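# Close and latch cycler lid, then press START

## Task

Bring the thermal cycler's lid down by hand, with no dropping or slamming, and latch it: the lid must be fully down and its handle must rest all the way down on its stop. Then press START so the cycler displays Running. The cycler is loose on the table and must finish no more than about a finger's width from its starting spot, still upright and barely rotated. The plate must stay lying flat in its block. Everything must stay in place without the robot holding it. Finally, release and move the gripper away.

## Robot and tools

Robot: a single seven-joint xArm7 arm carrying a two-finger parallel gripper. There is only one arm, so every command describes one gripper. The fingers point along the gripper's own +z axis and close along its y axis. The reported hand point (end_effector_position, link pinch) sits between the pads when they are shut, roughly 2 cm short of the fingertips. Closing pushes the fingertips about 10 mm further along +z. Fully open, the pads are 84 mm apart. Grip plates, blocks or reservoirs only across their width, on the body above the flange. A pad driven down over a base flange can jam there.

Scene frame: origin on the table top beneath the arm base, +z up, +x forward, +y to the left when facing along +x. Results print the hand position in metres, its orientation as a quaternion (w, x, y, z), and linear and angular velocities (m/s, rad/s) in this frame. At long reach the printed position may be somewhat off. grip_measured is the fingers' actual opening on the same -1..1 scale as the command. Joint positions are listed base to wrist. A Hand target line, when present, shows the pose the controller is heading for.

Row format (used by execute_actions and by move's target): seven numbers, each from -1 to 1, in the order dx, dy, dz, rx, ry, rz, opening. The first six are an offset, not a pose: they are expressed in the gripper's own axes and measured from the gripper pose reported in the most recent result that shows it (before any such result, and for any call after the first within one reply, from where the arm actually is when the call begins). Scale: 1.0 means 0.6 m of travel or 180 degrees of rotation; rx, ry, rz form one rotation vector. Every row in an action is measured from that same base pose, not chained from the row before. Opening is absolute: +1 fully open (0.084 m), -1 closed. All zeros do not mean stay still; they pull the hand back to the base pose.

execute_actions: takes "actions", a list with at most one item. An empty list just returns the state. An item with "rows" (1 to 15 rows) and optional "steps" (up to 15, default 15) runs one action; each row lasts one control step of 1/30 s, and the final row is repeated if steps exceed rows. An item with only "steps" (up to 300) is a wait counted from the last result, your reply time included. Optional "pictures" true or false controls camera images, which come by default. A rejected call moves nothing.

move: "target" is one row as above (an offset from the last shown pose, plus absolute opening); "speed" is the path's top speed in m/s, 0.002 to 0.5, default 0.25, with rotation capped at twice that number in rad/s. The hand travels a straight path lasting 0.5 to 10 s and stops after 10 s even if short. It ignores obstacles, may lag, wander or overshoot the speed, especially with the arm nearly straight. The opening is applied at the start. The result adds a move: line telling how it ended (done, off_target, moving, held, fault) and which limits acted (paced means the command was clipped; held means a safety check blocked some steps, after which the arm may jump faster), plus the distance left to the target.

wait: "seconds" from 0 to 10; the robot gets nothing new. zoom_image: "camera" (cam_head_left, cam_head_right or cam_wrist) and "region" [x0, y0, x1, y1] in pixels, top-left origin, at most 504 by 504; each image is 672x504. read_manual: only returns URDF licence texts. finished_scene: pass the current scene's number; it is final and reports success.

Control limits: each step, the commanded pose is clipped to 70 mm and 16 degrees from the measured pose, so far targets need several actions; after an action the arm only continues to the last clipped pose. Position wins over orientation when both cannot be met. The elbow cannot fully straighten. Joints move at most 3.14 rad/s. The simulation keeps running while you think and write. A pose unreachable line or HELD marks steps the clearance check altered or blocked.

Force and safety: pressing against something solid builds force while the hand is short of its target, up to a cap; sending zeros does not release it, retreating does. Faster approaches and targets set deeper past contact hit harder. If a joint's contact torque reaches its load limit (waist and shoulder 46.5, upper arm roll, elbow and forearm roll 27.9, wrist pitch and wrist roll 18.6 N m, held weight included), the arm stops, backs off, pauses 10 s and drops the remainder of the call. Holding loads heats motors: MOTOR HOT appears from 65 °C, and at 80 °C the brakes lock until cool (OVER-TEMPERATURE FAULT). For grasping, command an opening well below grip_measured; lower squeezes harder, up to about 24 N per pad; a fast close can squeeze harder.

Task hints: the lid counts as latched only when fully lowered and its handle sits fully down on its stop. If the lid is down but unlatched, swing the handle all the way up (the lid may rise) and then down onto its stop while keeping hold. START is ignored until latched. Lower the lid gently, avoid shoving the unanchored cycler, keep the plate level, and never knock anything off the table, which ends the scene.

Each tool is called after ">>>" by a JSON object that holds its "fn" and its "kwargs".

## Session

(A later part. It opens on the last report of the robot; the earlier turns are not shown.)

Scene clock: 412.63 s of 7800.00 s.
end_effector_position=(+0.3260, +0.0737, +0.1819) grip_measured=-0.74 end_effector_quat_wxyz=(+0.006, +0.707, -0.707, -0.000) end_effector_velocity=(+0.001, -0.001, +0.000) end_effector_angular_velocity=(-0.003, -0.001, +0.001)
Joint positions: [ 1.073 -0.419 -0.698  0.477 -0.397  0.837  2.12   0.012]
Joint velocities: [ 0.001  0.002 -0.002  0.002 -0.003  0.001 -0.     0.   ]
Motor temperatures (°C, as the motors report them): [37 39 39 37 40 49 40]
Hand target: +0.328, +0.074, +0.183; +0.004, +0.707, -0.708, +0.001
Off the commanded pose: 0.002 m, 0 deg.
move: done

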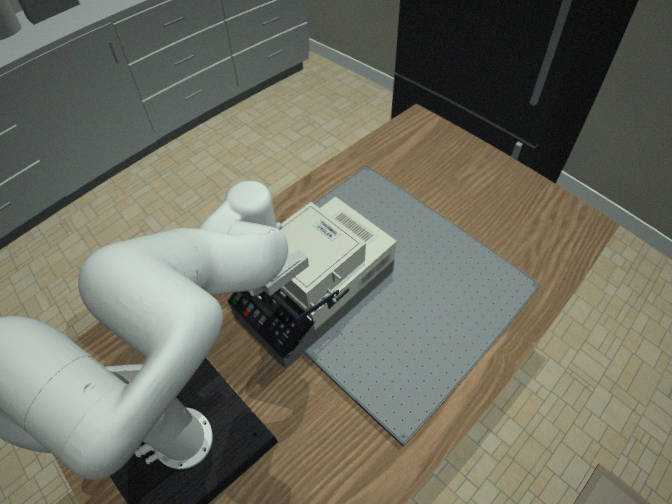

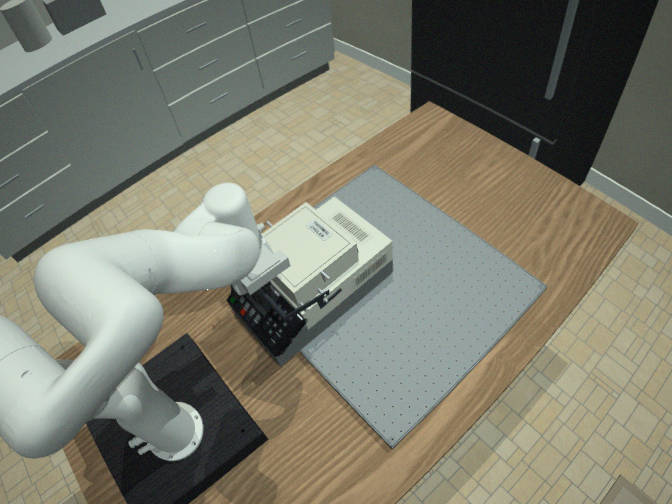

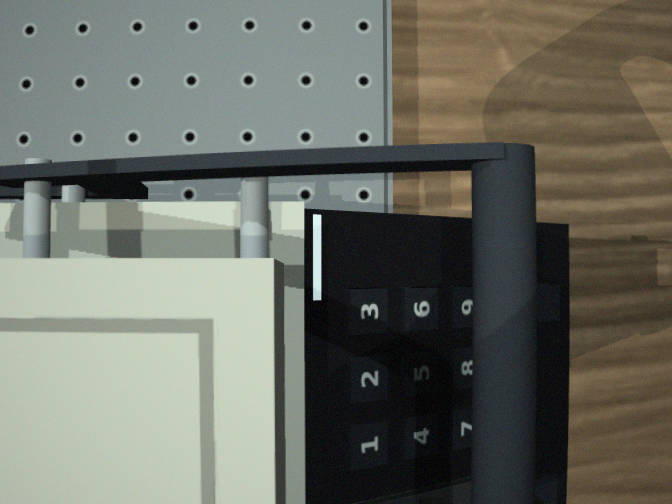

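>>> {"fn": "move", "kwargs": {"target": [0,-0.02,-0.008,0,0,0,-1], "speed": 0.008}}

Scene clock: 415.40 s of 7800.00 s.
end_effector_position=(+0.3332, +0.0723, +0.1837) grip_measured=-0.74 end_effector_quat_wxyz=(+0.013, +0.707, -0.707, -0.003) end_effector_velocity=(+0.001, +0.000, +0.000) end_effector_angular_velocity=(-0.001, +0.001, +0.002)
Joint positions: [ 1.095 -0.388 -0.72   0.512 -0.377  0.853  2.097  0.012]
Joint velocities: [ 0.006  0.003 -0.004  0.005  0.     0.003 -0.001 -0.   ]
Motor temperatures (°C, as the motors report them): [37 39 39 38 40 49 40]
Hand target: +0.338, +0.074, +0.187; +0.006, +0.707, -0.707, -0.000
Off the commanded pose: 0.006 m, 1 deg.
move: off_target

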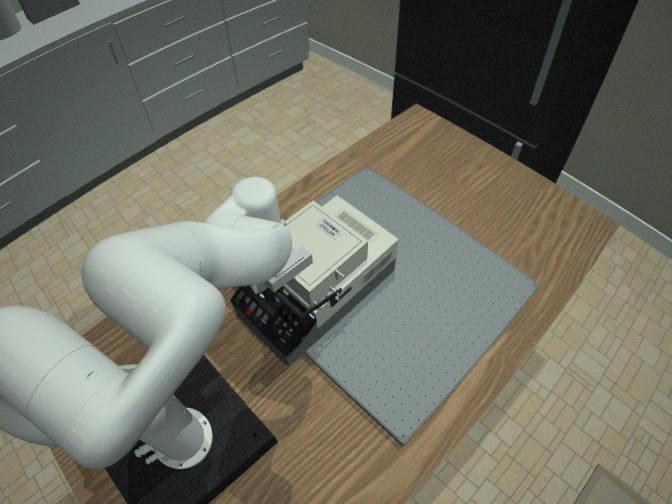

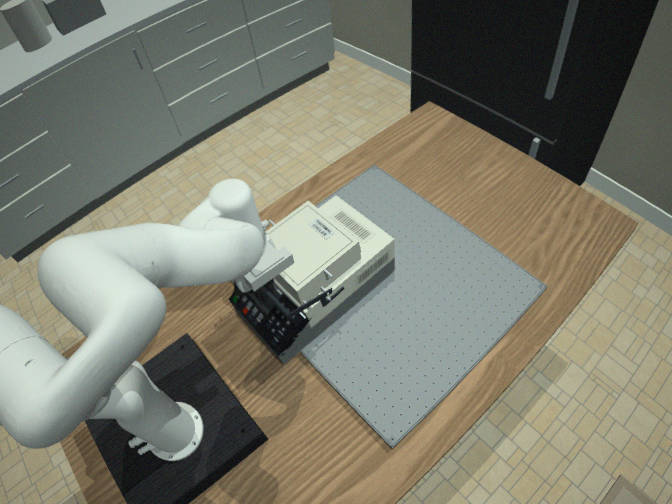

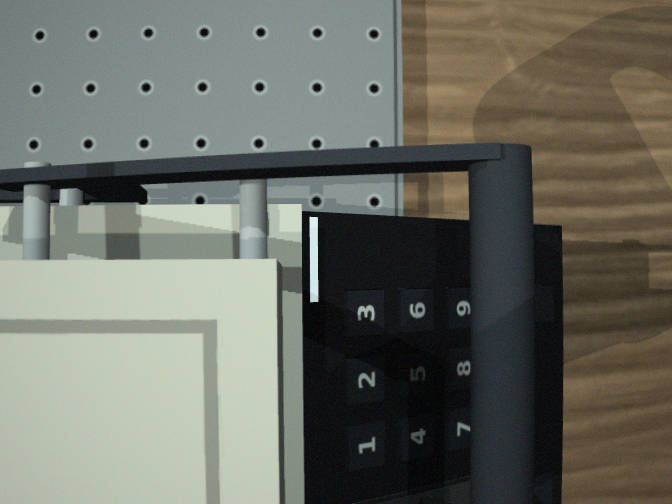

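>>> {"fn": "move", "kwargs": {"target": [0,-0.02,-0.014,0,0,0,-1], "speed": 0.008}}

>>> {"fn": "move", "kwargs": {"target": [0,-0.022,-0.008,0.004,0,0,-1], "speed": 0.008}}

Scene clock: 418.53 s of 7800.00 s.
end_effector_position=(+0.3411, +0.0713, +0.1895) grip_measured=-0.73 end_effector_quat_wxyz=(+0.020, +0.708, -0.706, -0.005) end_effector_velocity=(-0.000, -0.000, -0.001) end_effector_angular_velocity=(-0.002, +0.004, +0.001)
Joint positions: [ 1.115 -0.365 -0.737  0.555 -0.357  0.882  2.075  0.012]
Joint velocities: [ 0.005  0.003 -0.005  0.002 -0.     0.003 -0.     0.   ]
Motor temperatures (°C, as the motors report them): [37 39 39 39 40 49 40]
Hand target: +0.345, +0.073, +0.192; +0.013, +0.707, -0.707, -0.003
Off the commanded pose: 0.005 m, 1 deg.
move: off_target

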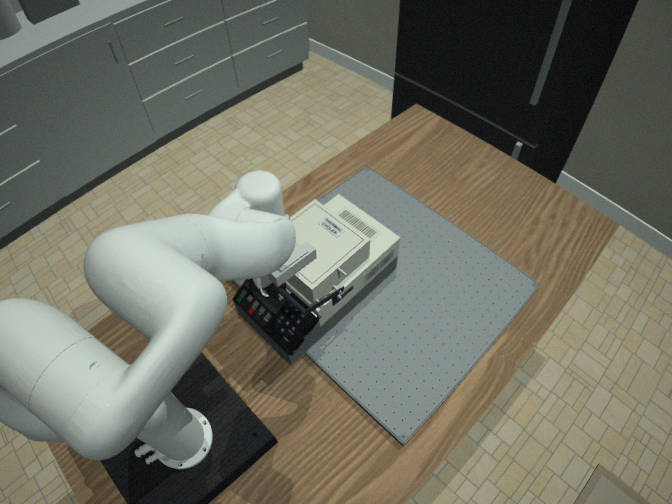

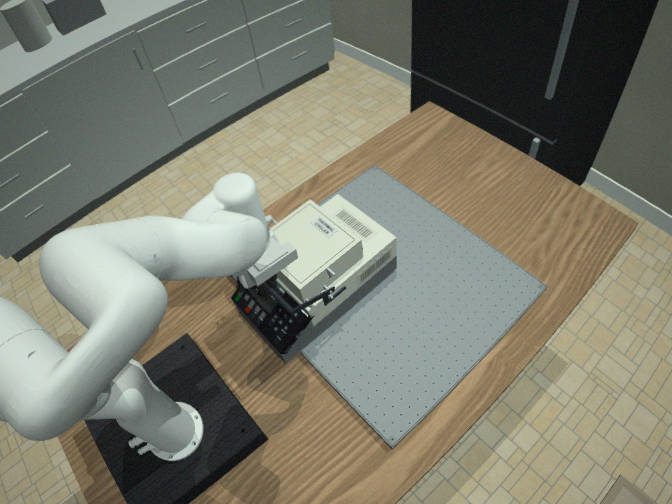

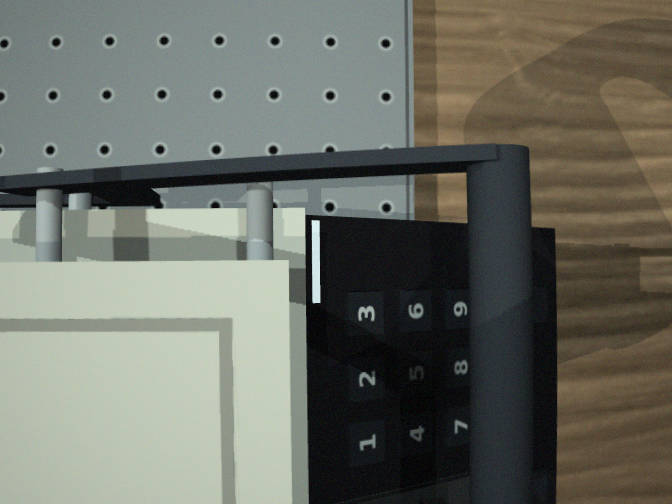

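Scene clock: 420.70 s of 7800.00 s.
end_effector_position=(+0.3462, +0.0696, +0.1890) grip_measured=-0.67 end_effector_quat_wxyz=(+0.027, +0.709, -0.705, -0.006) end_effector_velocity=(-0.000, -0.000, -0.001) end_effector_angular_velocity=(+0.001, +0.001, -0.001)
Joint positions: [ 1.134 -0.337 -0.758  0.58  -0.346  0.891  2.059  0.015]
Joint velocities: [ 0.005 -0.001 -0.006 -0.001 -0.002 -0.001  0.002  0.001]
Motor temperatures (°C, as the motors report them): [37 39 39 40 40 49 40]
Hand target: +0.354, +0.071, +0.194; +0.015, +0.708, -0.706, -0.001
Off the commanded pose: 0.010 m, 1 deg.
move: off_target

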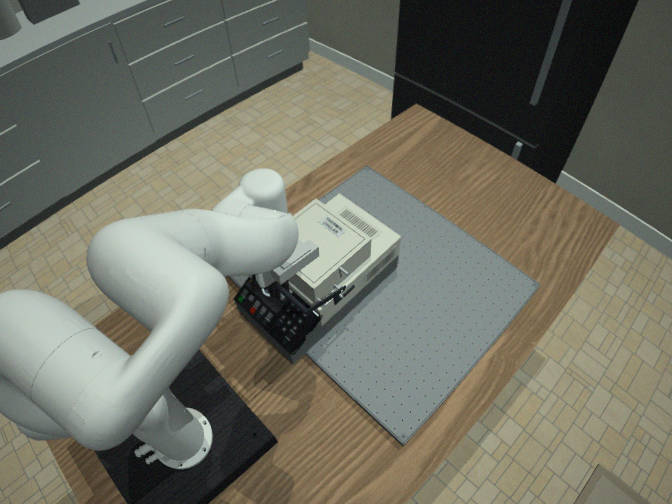

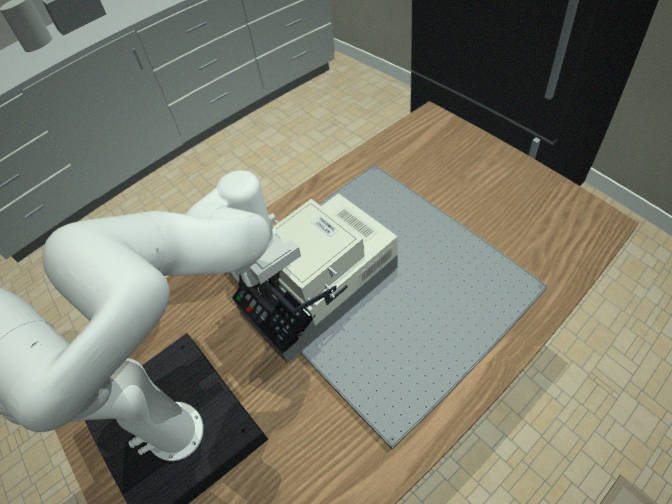

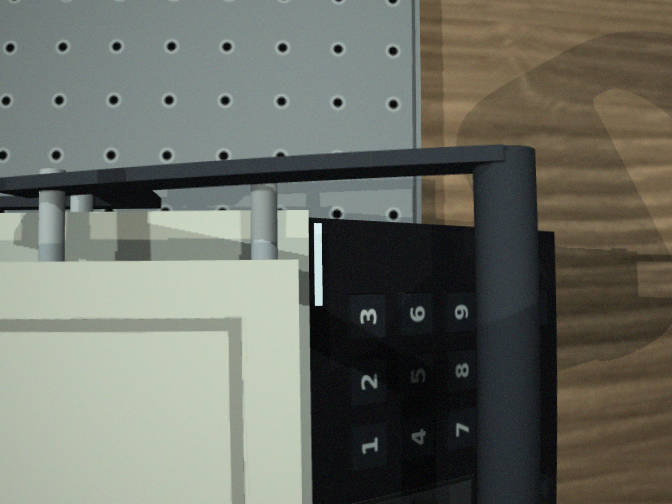

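>>> {"fn": "move", "kwargs": {"target": [0,-0.024,-0.016,0.01,0,0,-1], "speed": 0.008}}

>>> {"fn": "zoom_image", "kwargs": {"camera": "cam_head_left", "region": [230,250,400,380]}}

Scene clock: 427.57 s of 7800.00 s.
end_effector_position=(+0.3550, +0.0686, +0.1943) grip_measured=-0.35 end_effector_quat_wxyz=(+0.024, +0.710, -0.704, +0.002) end_effector_velocity=(-0.000, +0.000, -0.001) end_effector_angular_velocity=(-0.002, +0.001, +0.002)
Joint positions: [ 1.141 -0.328 -0.764  0.603 -0.352  0.894  2.056  0.029]
Joint velocities: [ 0.003  0.001 -0.002 -0.    -0.002  0.001  0.001  0.   ]
Motor temperatures (°C, as the motors report them): [37 39 38 42 40 50 40]
Hand target: +0.361, +0.070, +0.198; +0.015, +0.709, -0.705, +0.005
Off the commanded pose: 0.007 m, 1 deg.
After step 90, 1.00 s passed at rest.
move: off_target

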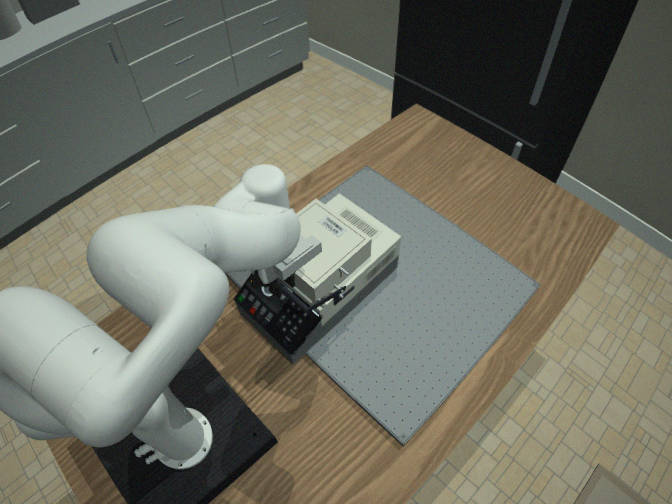

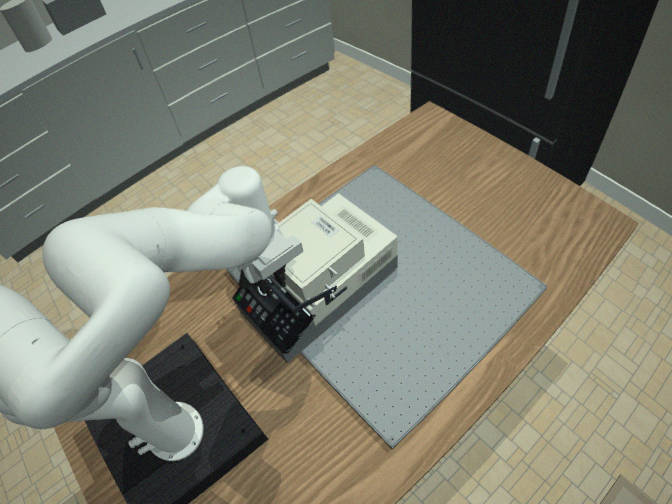

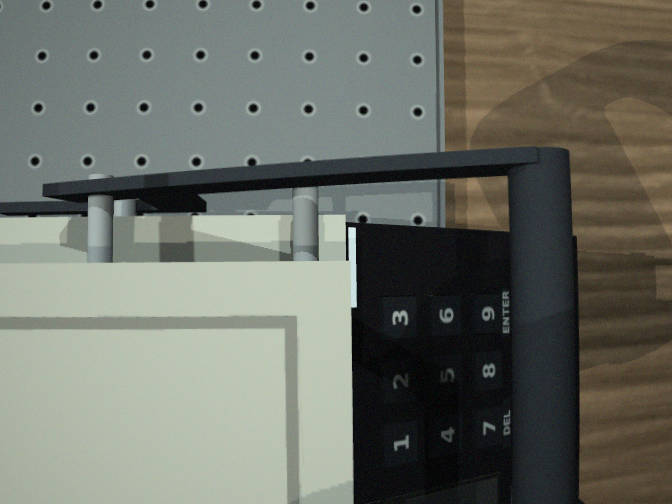

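Region (230, 250, 400, 380) of cam_head_left's 672x504 image, scaled by 2.965, with more detail than that image has; it fills the top 385 rows of this view, and the rest is white.

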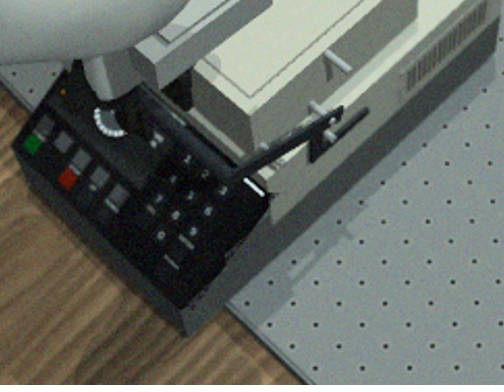

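>>> {"fn": "move", "kwargs": {"target": [0,0.018,0.012,0.012,0,0,-1], "speed": 0.01}}

>>> {"fn": "move", "kwargs": {"target": [0,0,0.018,0,0,0,-1], "speed": 0.01}}

>>> {"fn": "move", "kwargs": {"target": [0,0,-0.005,0,0,0,-0.4], "speed": 0.01}}

>>> {"fn": "move", "kwargs": {"target": [0,0,-0.2,0,0,0,-0.4], "speed": 0.1}}

Scene clock: 433.47 s of 7800.00 s.
end_effector_position=(+0.3435, +0.0680, +0.1869) grip_measured=-0.74 end_effector_quat_wxyz=(+0.011, +0.710, -0.704, +0.015) end_effector_velocity=(+0.000, -0.000, +0.000) end_effector_angular_velocity=(-0.000, -0.003, -0.001)
Joint positions: [ 1.105 -0.381 -0.733  0.528 -0.418  0.845  2.112  0.012]
Joint velocities: [-0.002 -0.003  0.002 -0.002 -0.004 -0.001  0.004 -0.   ]
Motor temperatures (°C, as the motors report them): [37 39 38 43 40 50 40]
Hand target: +0.344, +0.068, +0.187; +0.010, +0.710, -0.704, +0.015
Off the commanded pose: 0.001 m, 0 deg.
After step 90, 0.80 s passed at rest.
move: done

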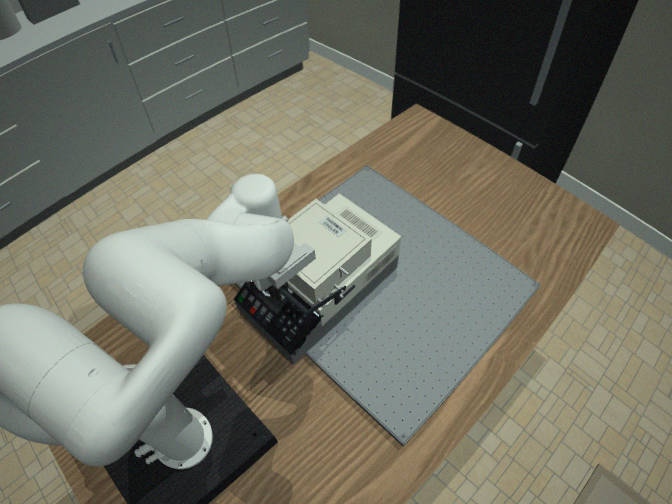

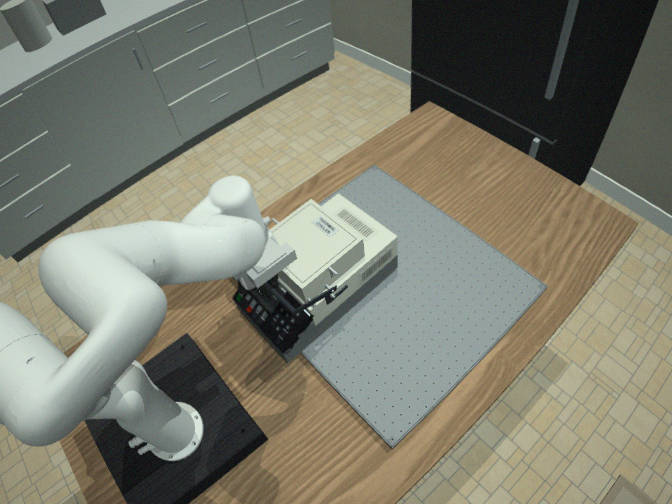

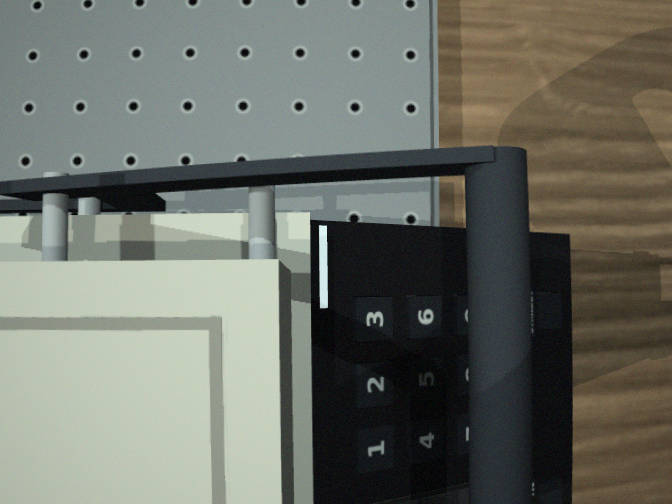

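Scene clock: 435.10 s of 7800.00 s.
end_effector_position=(+0.3423, +0.0665, +0.1756) grip_measured=-0.72 end_effector_quat_wxyz=(+0.014, +0.710, -0.704, +0.014) end_effector_velocity=(-0.000, +0.000, +0.000) end_effector_angular_velocity=(-0.001, +0.002, +0.001)
Joint positions: [ 1.112 -0.352 -0.752  0.514 -0.415  0.808  2.106  0.012]
Joint velocities: [ 0.004 -0.    -0.002  0.001 -0.     0.003  0.001 -0.002]
Motor temperatures (°C, as the motors report them): [37 39 38 43 40 50 40]
Hand target: +0.344, +0.068, +0.176; +0.011, +0.710, -0.704, +0.015
Off the commanded pose: 0.002 m, 0 deg.
move: done

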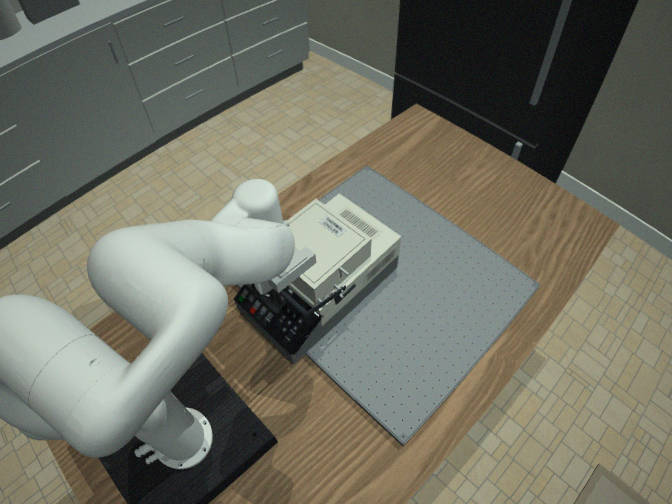

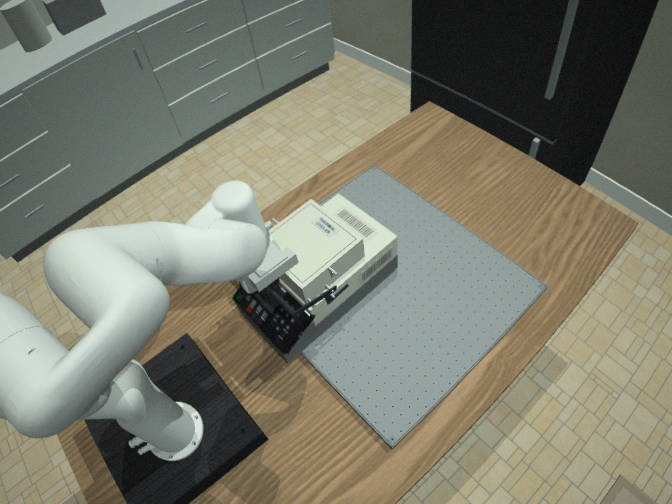

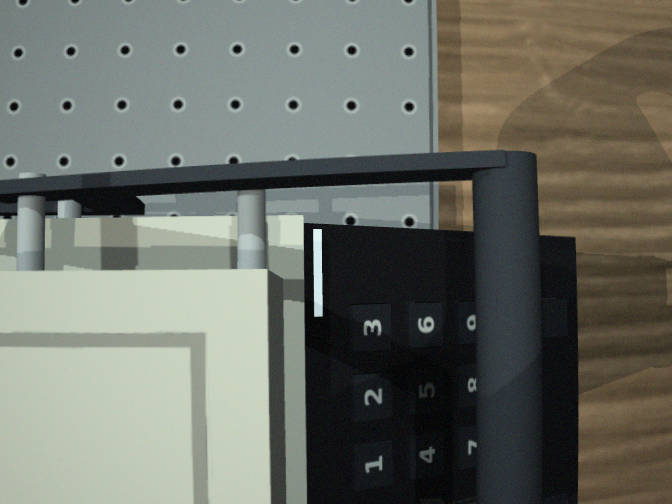

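Scene clock: 435.80 s of 7800.00 s.
end_effector_position=(+0.3432, +0.0666, +0.1790) grip_measured=-0.42 end_effector_quat_wxyz=(+0.013, +0.710, -0.704, +0.015) end_effector_velocity=(-0.007, +0.000, -0.004) end_effector_angular_velocity=(-0.005, +0.018, +0.005)
Joint positions: [ 1.112 -0.36  -0.749  0.519 -0.418  0.819  2.108  0.026]
Joint velocities: [ 0.001 -0.003  0.003 -0.011  0.002  0.011  0.    -0.   ]
Motor temperatures (°C, as the motors report them): [37 39 38 43 40 50 40]
Hand target: +0.342, +0.067, +0.179; +0.014, +0.710, -0.704, +0.014
Off the commanded pose: 0.001 m, 0 deg.
move: done

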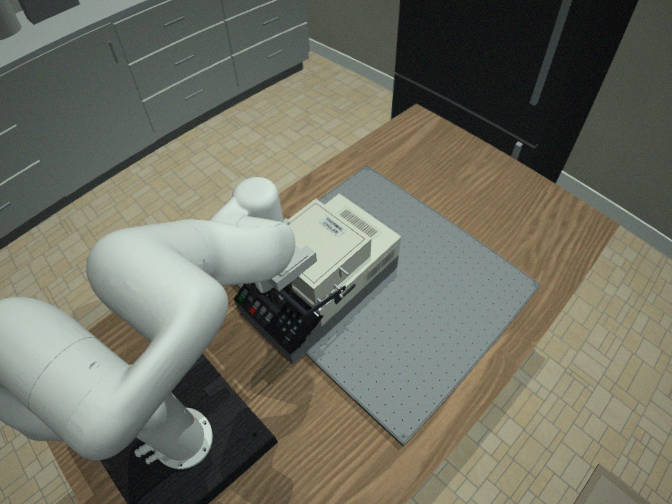

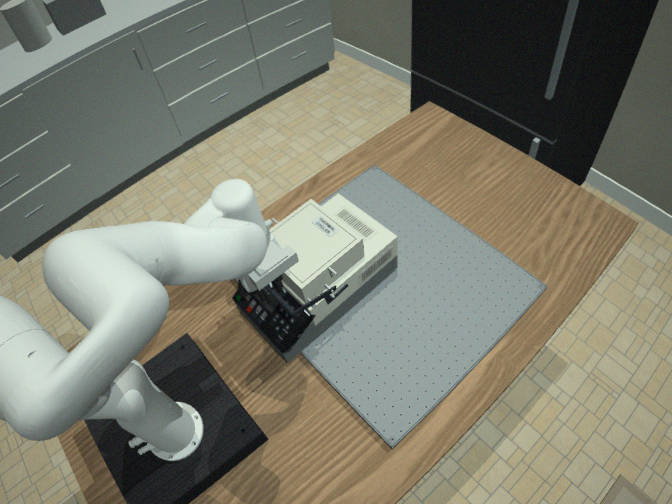

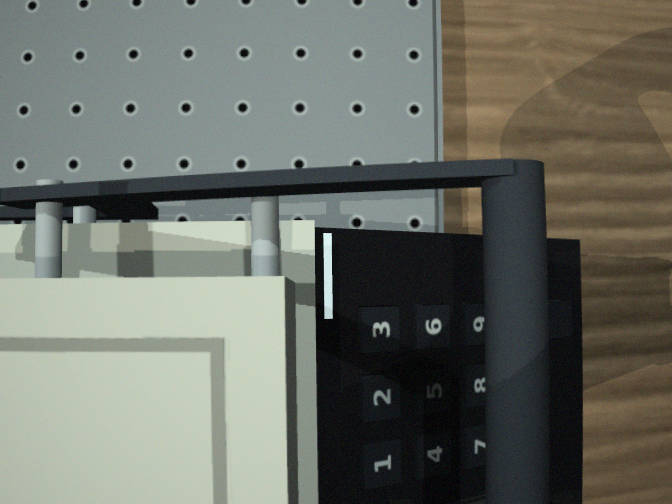

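Scene clock: 437.40 s of 7800.00 s.
end_effector_position=(+0.3426, +0.0717, +0.2986) grip_measured=-0.42 end_effector_quat_wxyz=(+0.013, +0.710, -0.704, +0.014) end_effector_velocity=(+0.001, +0.001, +0.003) end_effector_angular_velocity=(+0.001, -0.002, +0.000)
Joint positions: [ 1.099 -0.554 -0.592  0.737 -0.379  1.233  2.131  0.026]
Joint velocities: [ 0.001 -0.001  0.003  0.007  0.001  0.006  0.     0.   ]
Motor temperatures (°C, as the motors report them): [37 39 38 42 40 50 40]
Hand target: +0.343, +0.072, +0.299; +0.013, +0.710, -0.704, +0.014
Off the commanded pose: 0.001 m, 0 deg.
move: done

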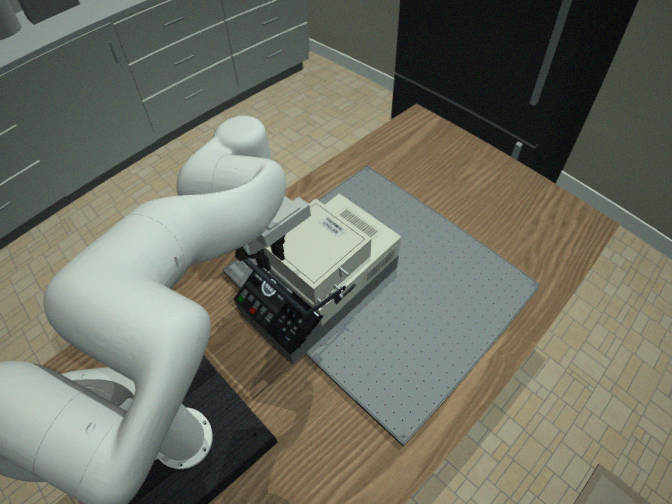

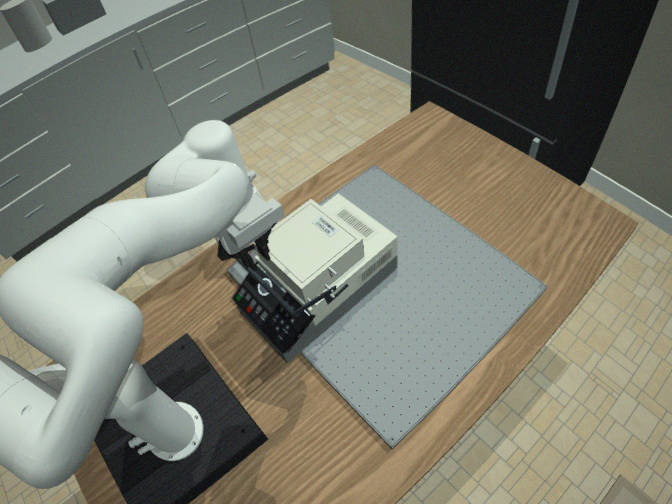

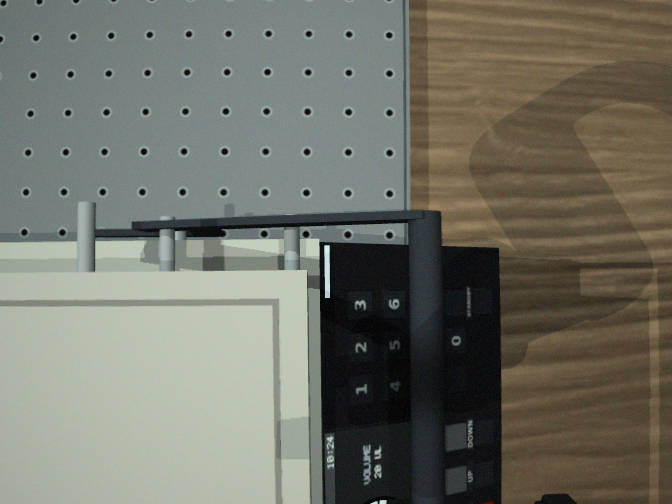

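>>> {"fn": "move", "kwargs": {"target": [0.14,-0.195,0.06,0.012,0,0,-0.4], "speed": 0.15}}

Scene clock: 440.97 s of 7800.00 s.
end_effector_position=(+0.4604, -0.0130, +0.2662) grip_measured=-0.42 end_effector_quat_wxyz=(-0.001, +0.710, -0.704, +0.028) end_effector_velocity=(+0.002, -0.002, -0.000) end_effector_angular_velocity=(+0.004, +0.001, -0.002)
Joint positions: [ 1.136 -0.15  -0.956  0.966 -0.213  0.998  1.712  0.026]
Joint velocities: [ 0.001  0.011 -0.009  0.008  0.015 -0.001 -0.015  0.   ]
Motor temperatures (°C, as the motors report them): [37 39 39 42 40 50 40]
Hand target: +0.461, -0.013, +0.266; -0.001, +0.710, -0.704, +0.028
Off the commanded pose: 0.000 m, 0 deg.
move: done

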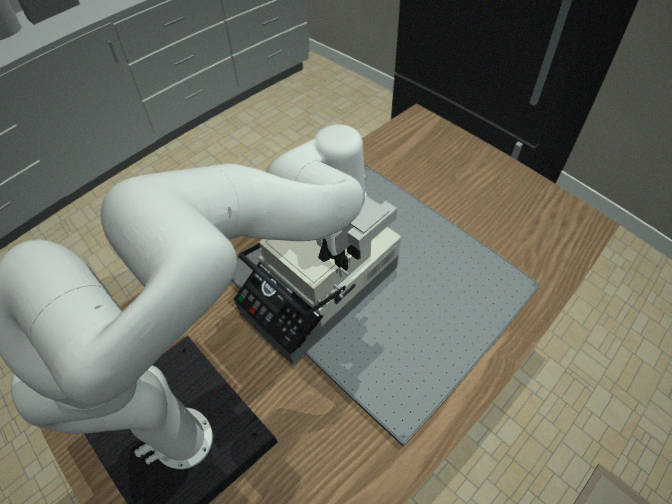

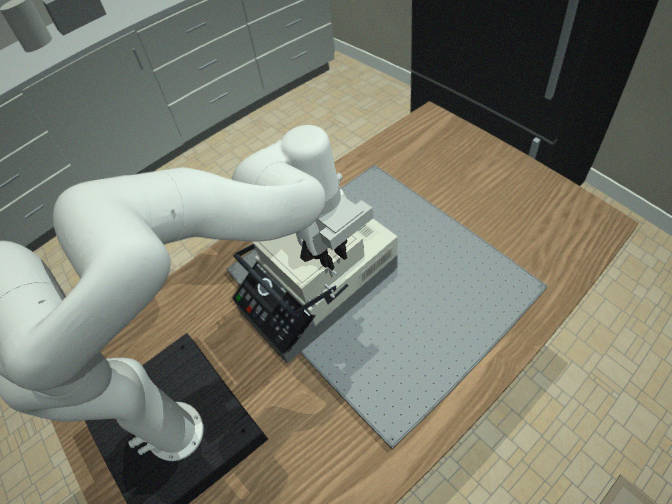

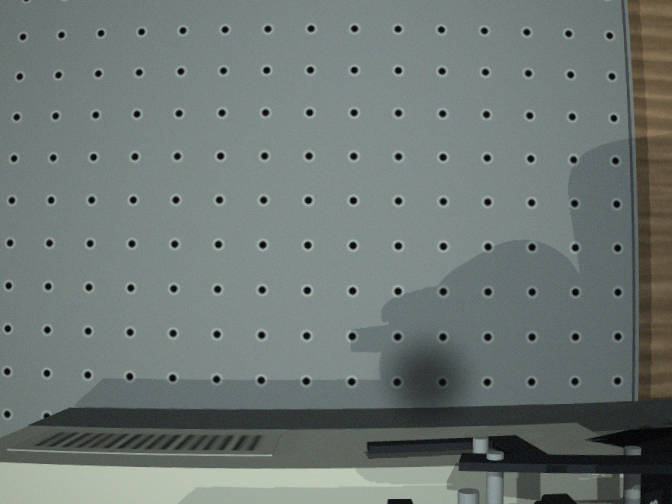

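>>> {"fn": "move", "kwargs": {"target": [-0.006,0.012,0.095,0,0,0,-0.35], "speed": 0.04}}

>>> {"fn": "zoom_image", "kwargs": {"camera": "cam_head_right", "region": [280,220,400,330]}}

Scene clock: 445.17 s of 7800.00 s.
end_effector_position=(+0.4555, -0.0122, +0.2090) grip_measured=-0.37 end_effector_quat_wxyz=(-0.001, +0.710, -0.704, +0.029) end_effector_velocity=(+0.001, +0.000, -0.001) end_effector_angular_velocity=(+0.001, -0.002, +0.001)
Joint positions: [ 1.145 -0.04  -0.999  0.857 -0.121  0.816  1.646  0.028]
Joint velocities: [ 0.001  0.005 -0.002 -0.     0.007 -0.006 -0.006 -0.   ]
Motor temperatures (°C, as the motors report them): [37 39 38 41 40 49 40]
Hand target: +0.455, -0.012, +0.209; -0.001, +0.710, -0.704, +0.029
Off the commanded pose: 0.001 m, 0 deg.
move: done

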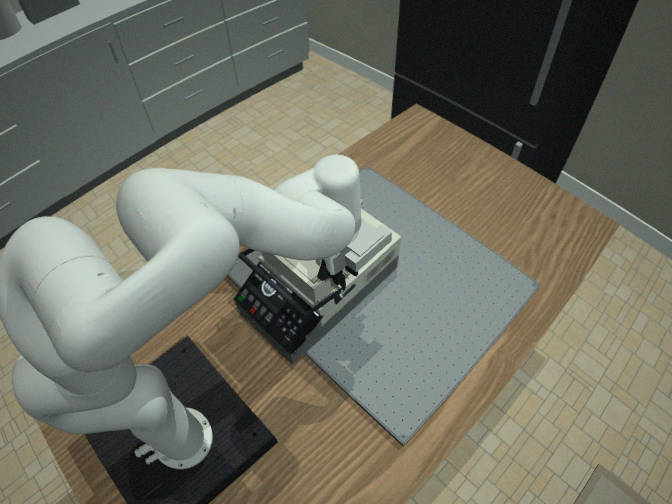

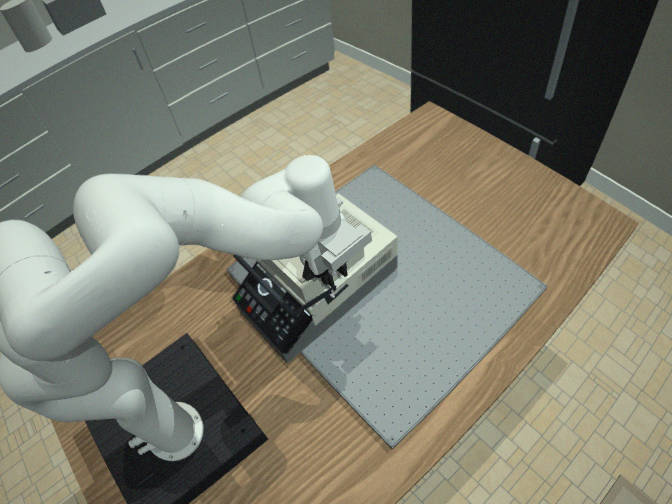

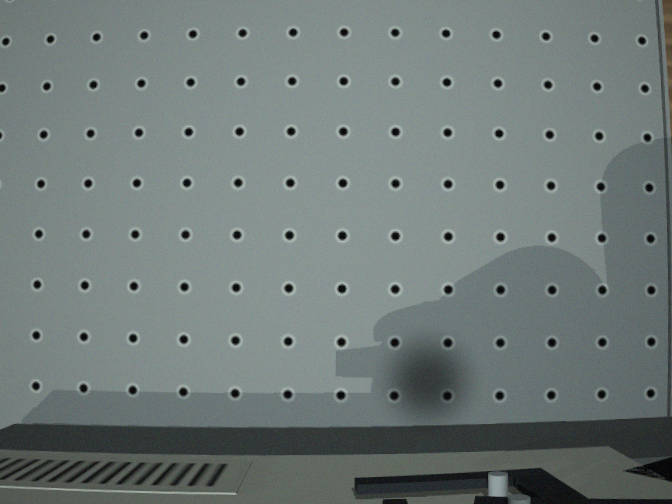

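Region (280, 220, 400, 330) of cam_head_right's 672x504 image, scaled by 4.200, with more detail than that image has; it fills the top 462 rows of this view, and the rest is white.

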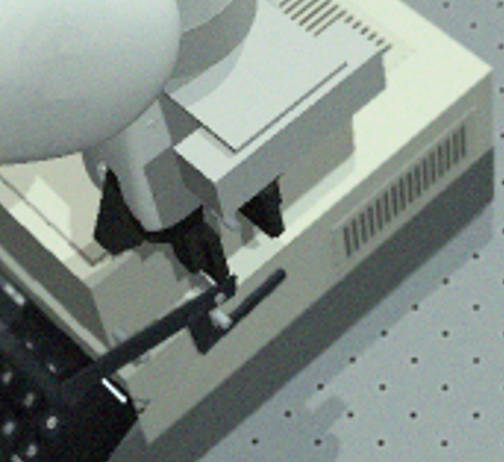

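>>> {"fn": "move", "kwargs": {"target": [0,0,0.022,0,0,0,-0.45], "speed": 0.015}}

>>> {"fn": "move", "kwargs": {"target": [0,0,0,0,0,0,-1]}}

>>> {"fn": "move", "kwargs": {"target": [0,0,-0.02,0,0,0,-1], "speed": 0.008}}

>>> {"fn": "zoom_image", "kwargs": {"camera": "cam_head_right", "region": [260,220,420,380]}}

Scene clock: 447.60 s of 7800.00 s.
end_effector_position=(+0.4560, -0.0127, +0.1959) grip_measured=-0.47 end_effector_quat_wxyz=(-0.000, +0.710, -0.704, +0.029) end_effector_velocity=(-0.000, -0.000, -0.002) end_effector_angular_velocity=(+0.001, +0.002, -0.000)
Joint positions: [ 1.144  0.005 -1.006  0.842 -0.071  0.774  1.608  0.024]
Joint velocities: [-0.001  0.006 -0.001 -0.001  0.008 -0.003 -0.006  0.   ]
Motor temperatures (°C, as the motors report them): [37 39 38 41 40 49 40]
Hand target: +0.456, -0.013, +0.196; -0.001, +0.710, -0.704, +0.029
Off the commanded pose: 0.000 m, 0 deg.
move: done

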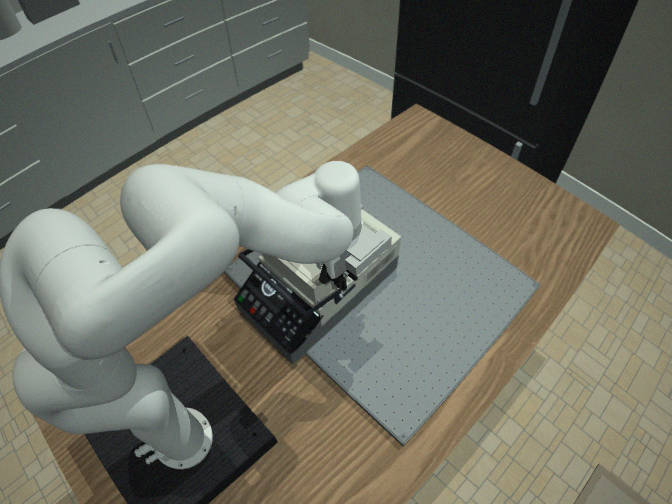

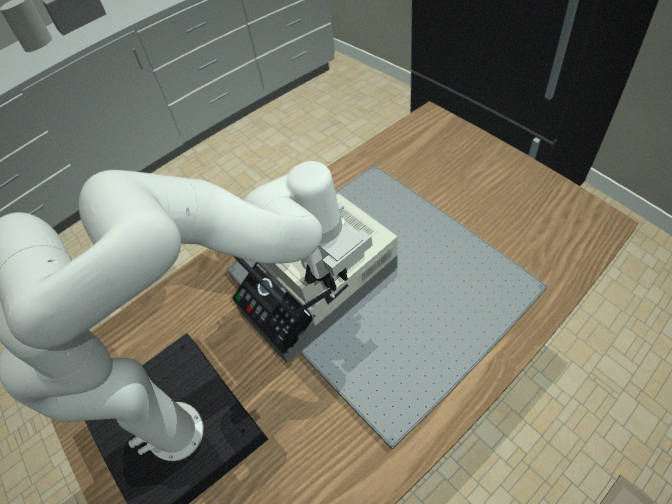

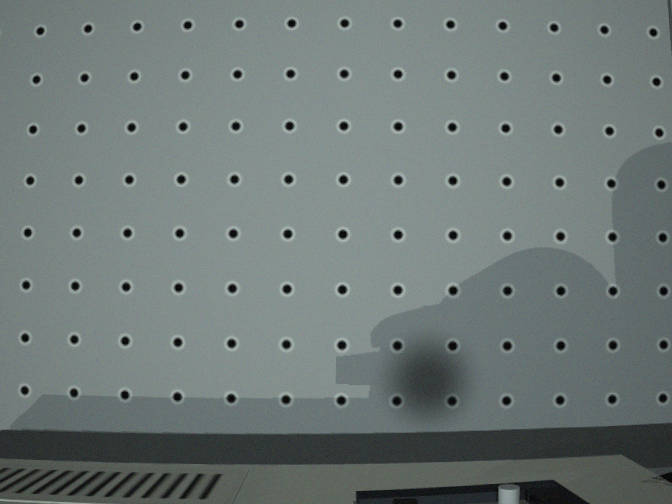

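Scene clock: 448.10 s of 7800.00 s.
end_effector_position=(+0.4562, -0.0126, +0.1959) grip_measured=-0.88 end_effector_quat_wxyz=(-0.001, +0.710, -0.704, +0.029) end_effector_velocity=(-0.001, +0.000, -0.001) end_effector_angular_velocity=(-0.000, +0.002, +0.001)
Joint positions: [ 1.144  0.005 -1.005  0.843 -0.071  0.774  1.608  0.005]
Joint velocities: [ 0.     0.     0.    -0.002 -0.     0.     0.    -0.   ]
Motor temperatures (°C, as the motors report them): [37 39 38 41 40 49 40]
Hand target: +0.456, -0.013, +0.196; -0.000, +0.710, -0.704, +0.029
Off the commanded pose: 0.000 m, 0 deg.
move: done

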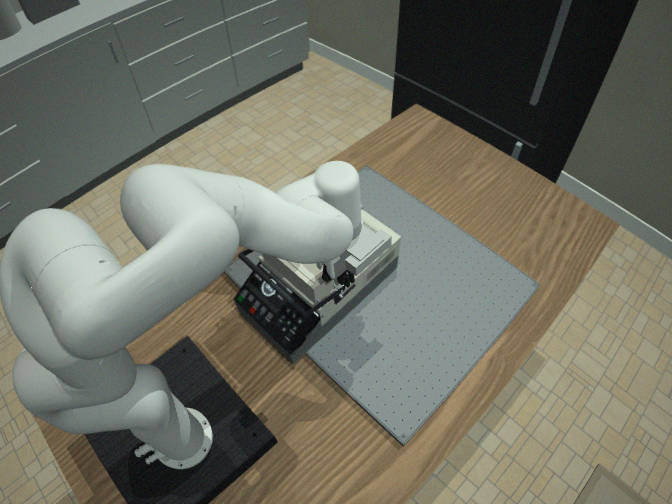

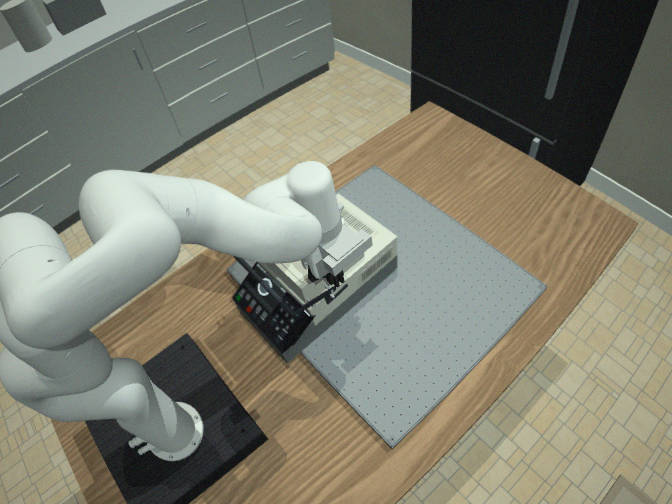

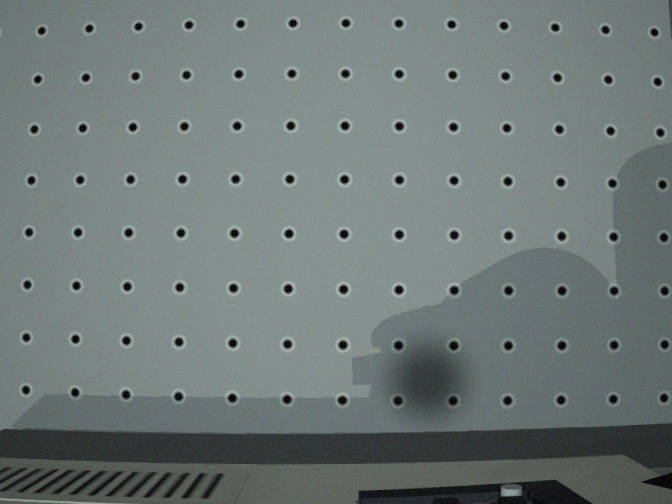

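Scene clock: 449.83 s of 7800.00 s.
end_effector_position=(+0.4554, -0.0122, +0.2076) grip_measured=-0.88 end_effector_quat_wxyz=(-0.000, +0.710, -0.704, +0.029) end_effector_velocity=(-0.000, -0.000, -0.000) end_effector_angular_velocity=(-0.002, +0.001, -0.000)
Joint positions: [ 1.146 -0.036 -1.     0.855 -0.117  0.812  1.643  0.005]
Joint velocities: [-0.001 -0.001  0.001 -0.    -0.003  0.002  0.002  0.   ]
Motor temperatures (°C, as the motors report them): [37 39 38 41 40 49 40]
Hand target: +0.456, -0.012, +0.208; -0.001, +0.710, -0.704, +0.029
Off the commanded pose: 0.000 m, 0 deg.
move: done

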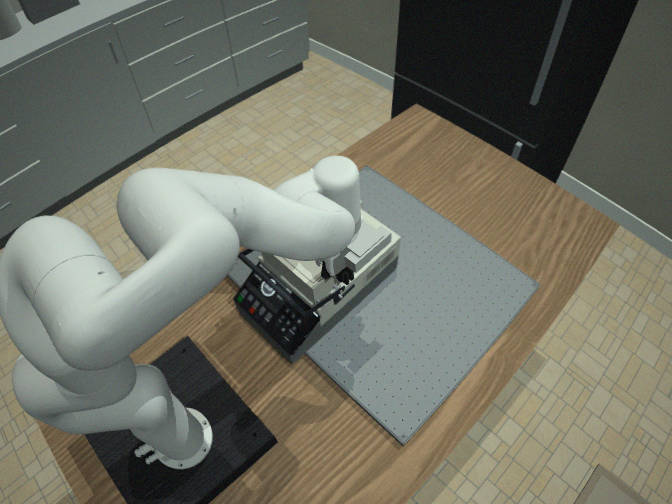

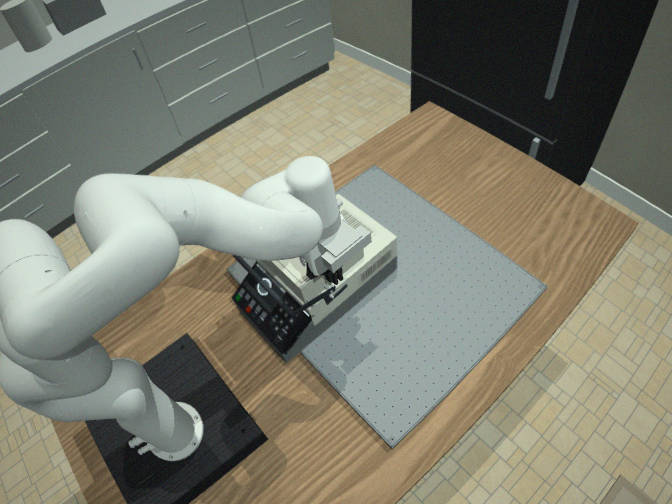

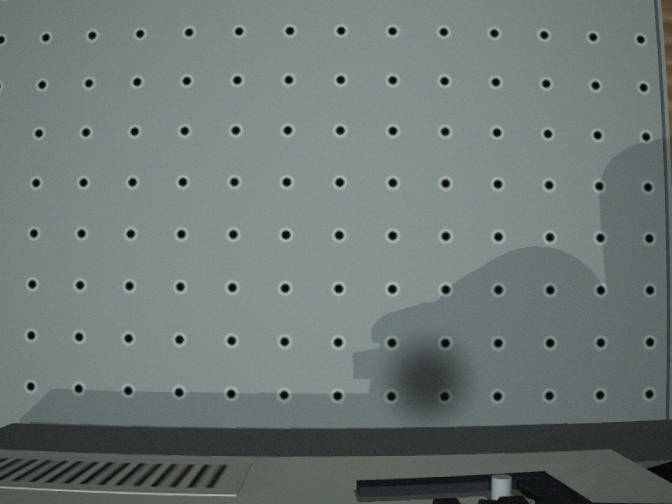

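Region (260, 220, 420, 380) of cam_head_right's 672x504 image, scaled by 3.150, with more detail than that image has.

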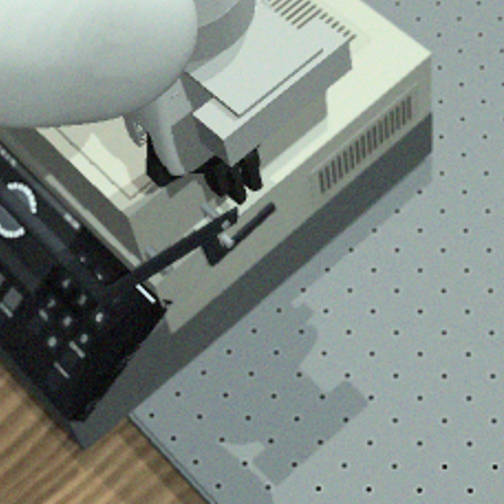

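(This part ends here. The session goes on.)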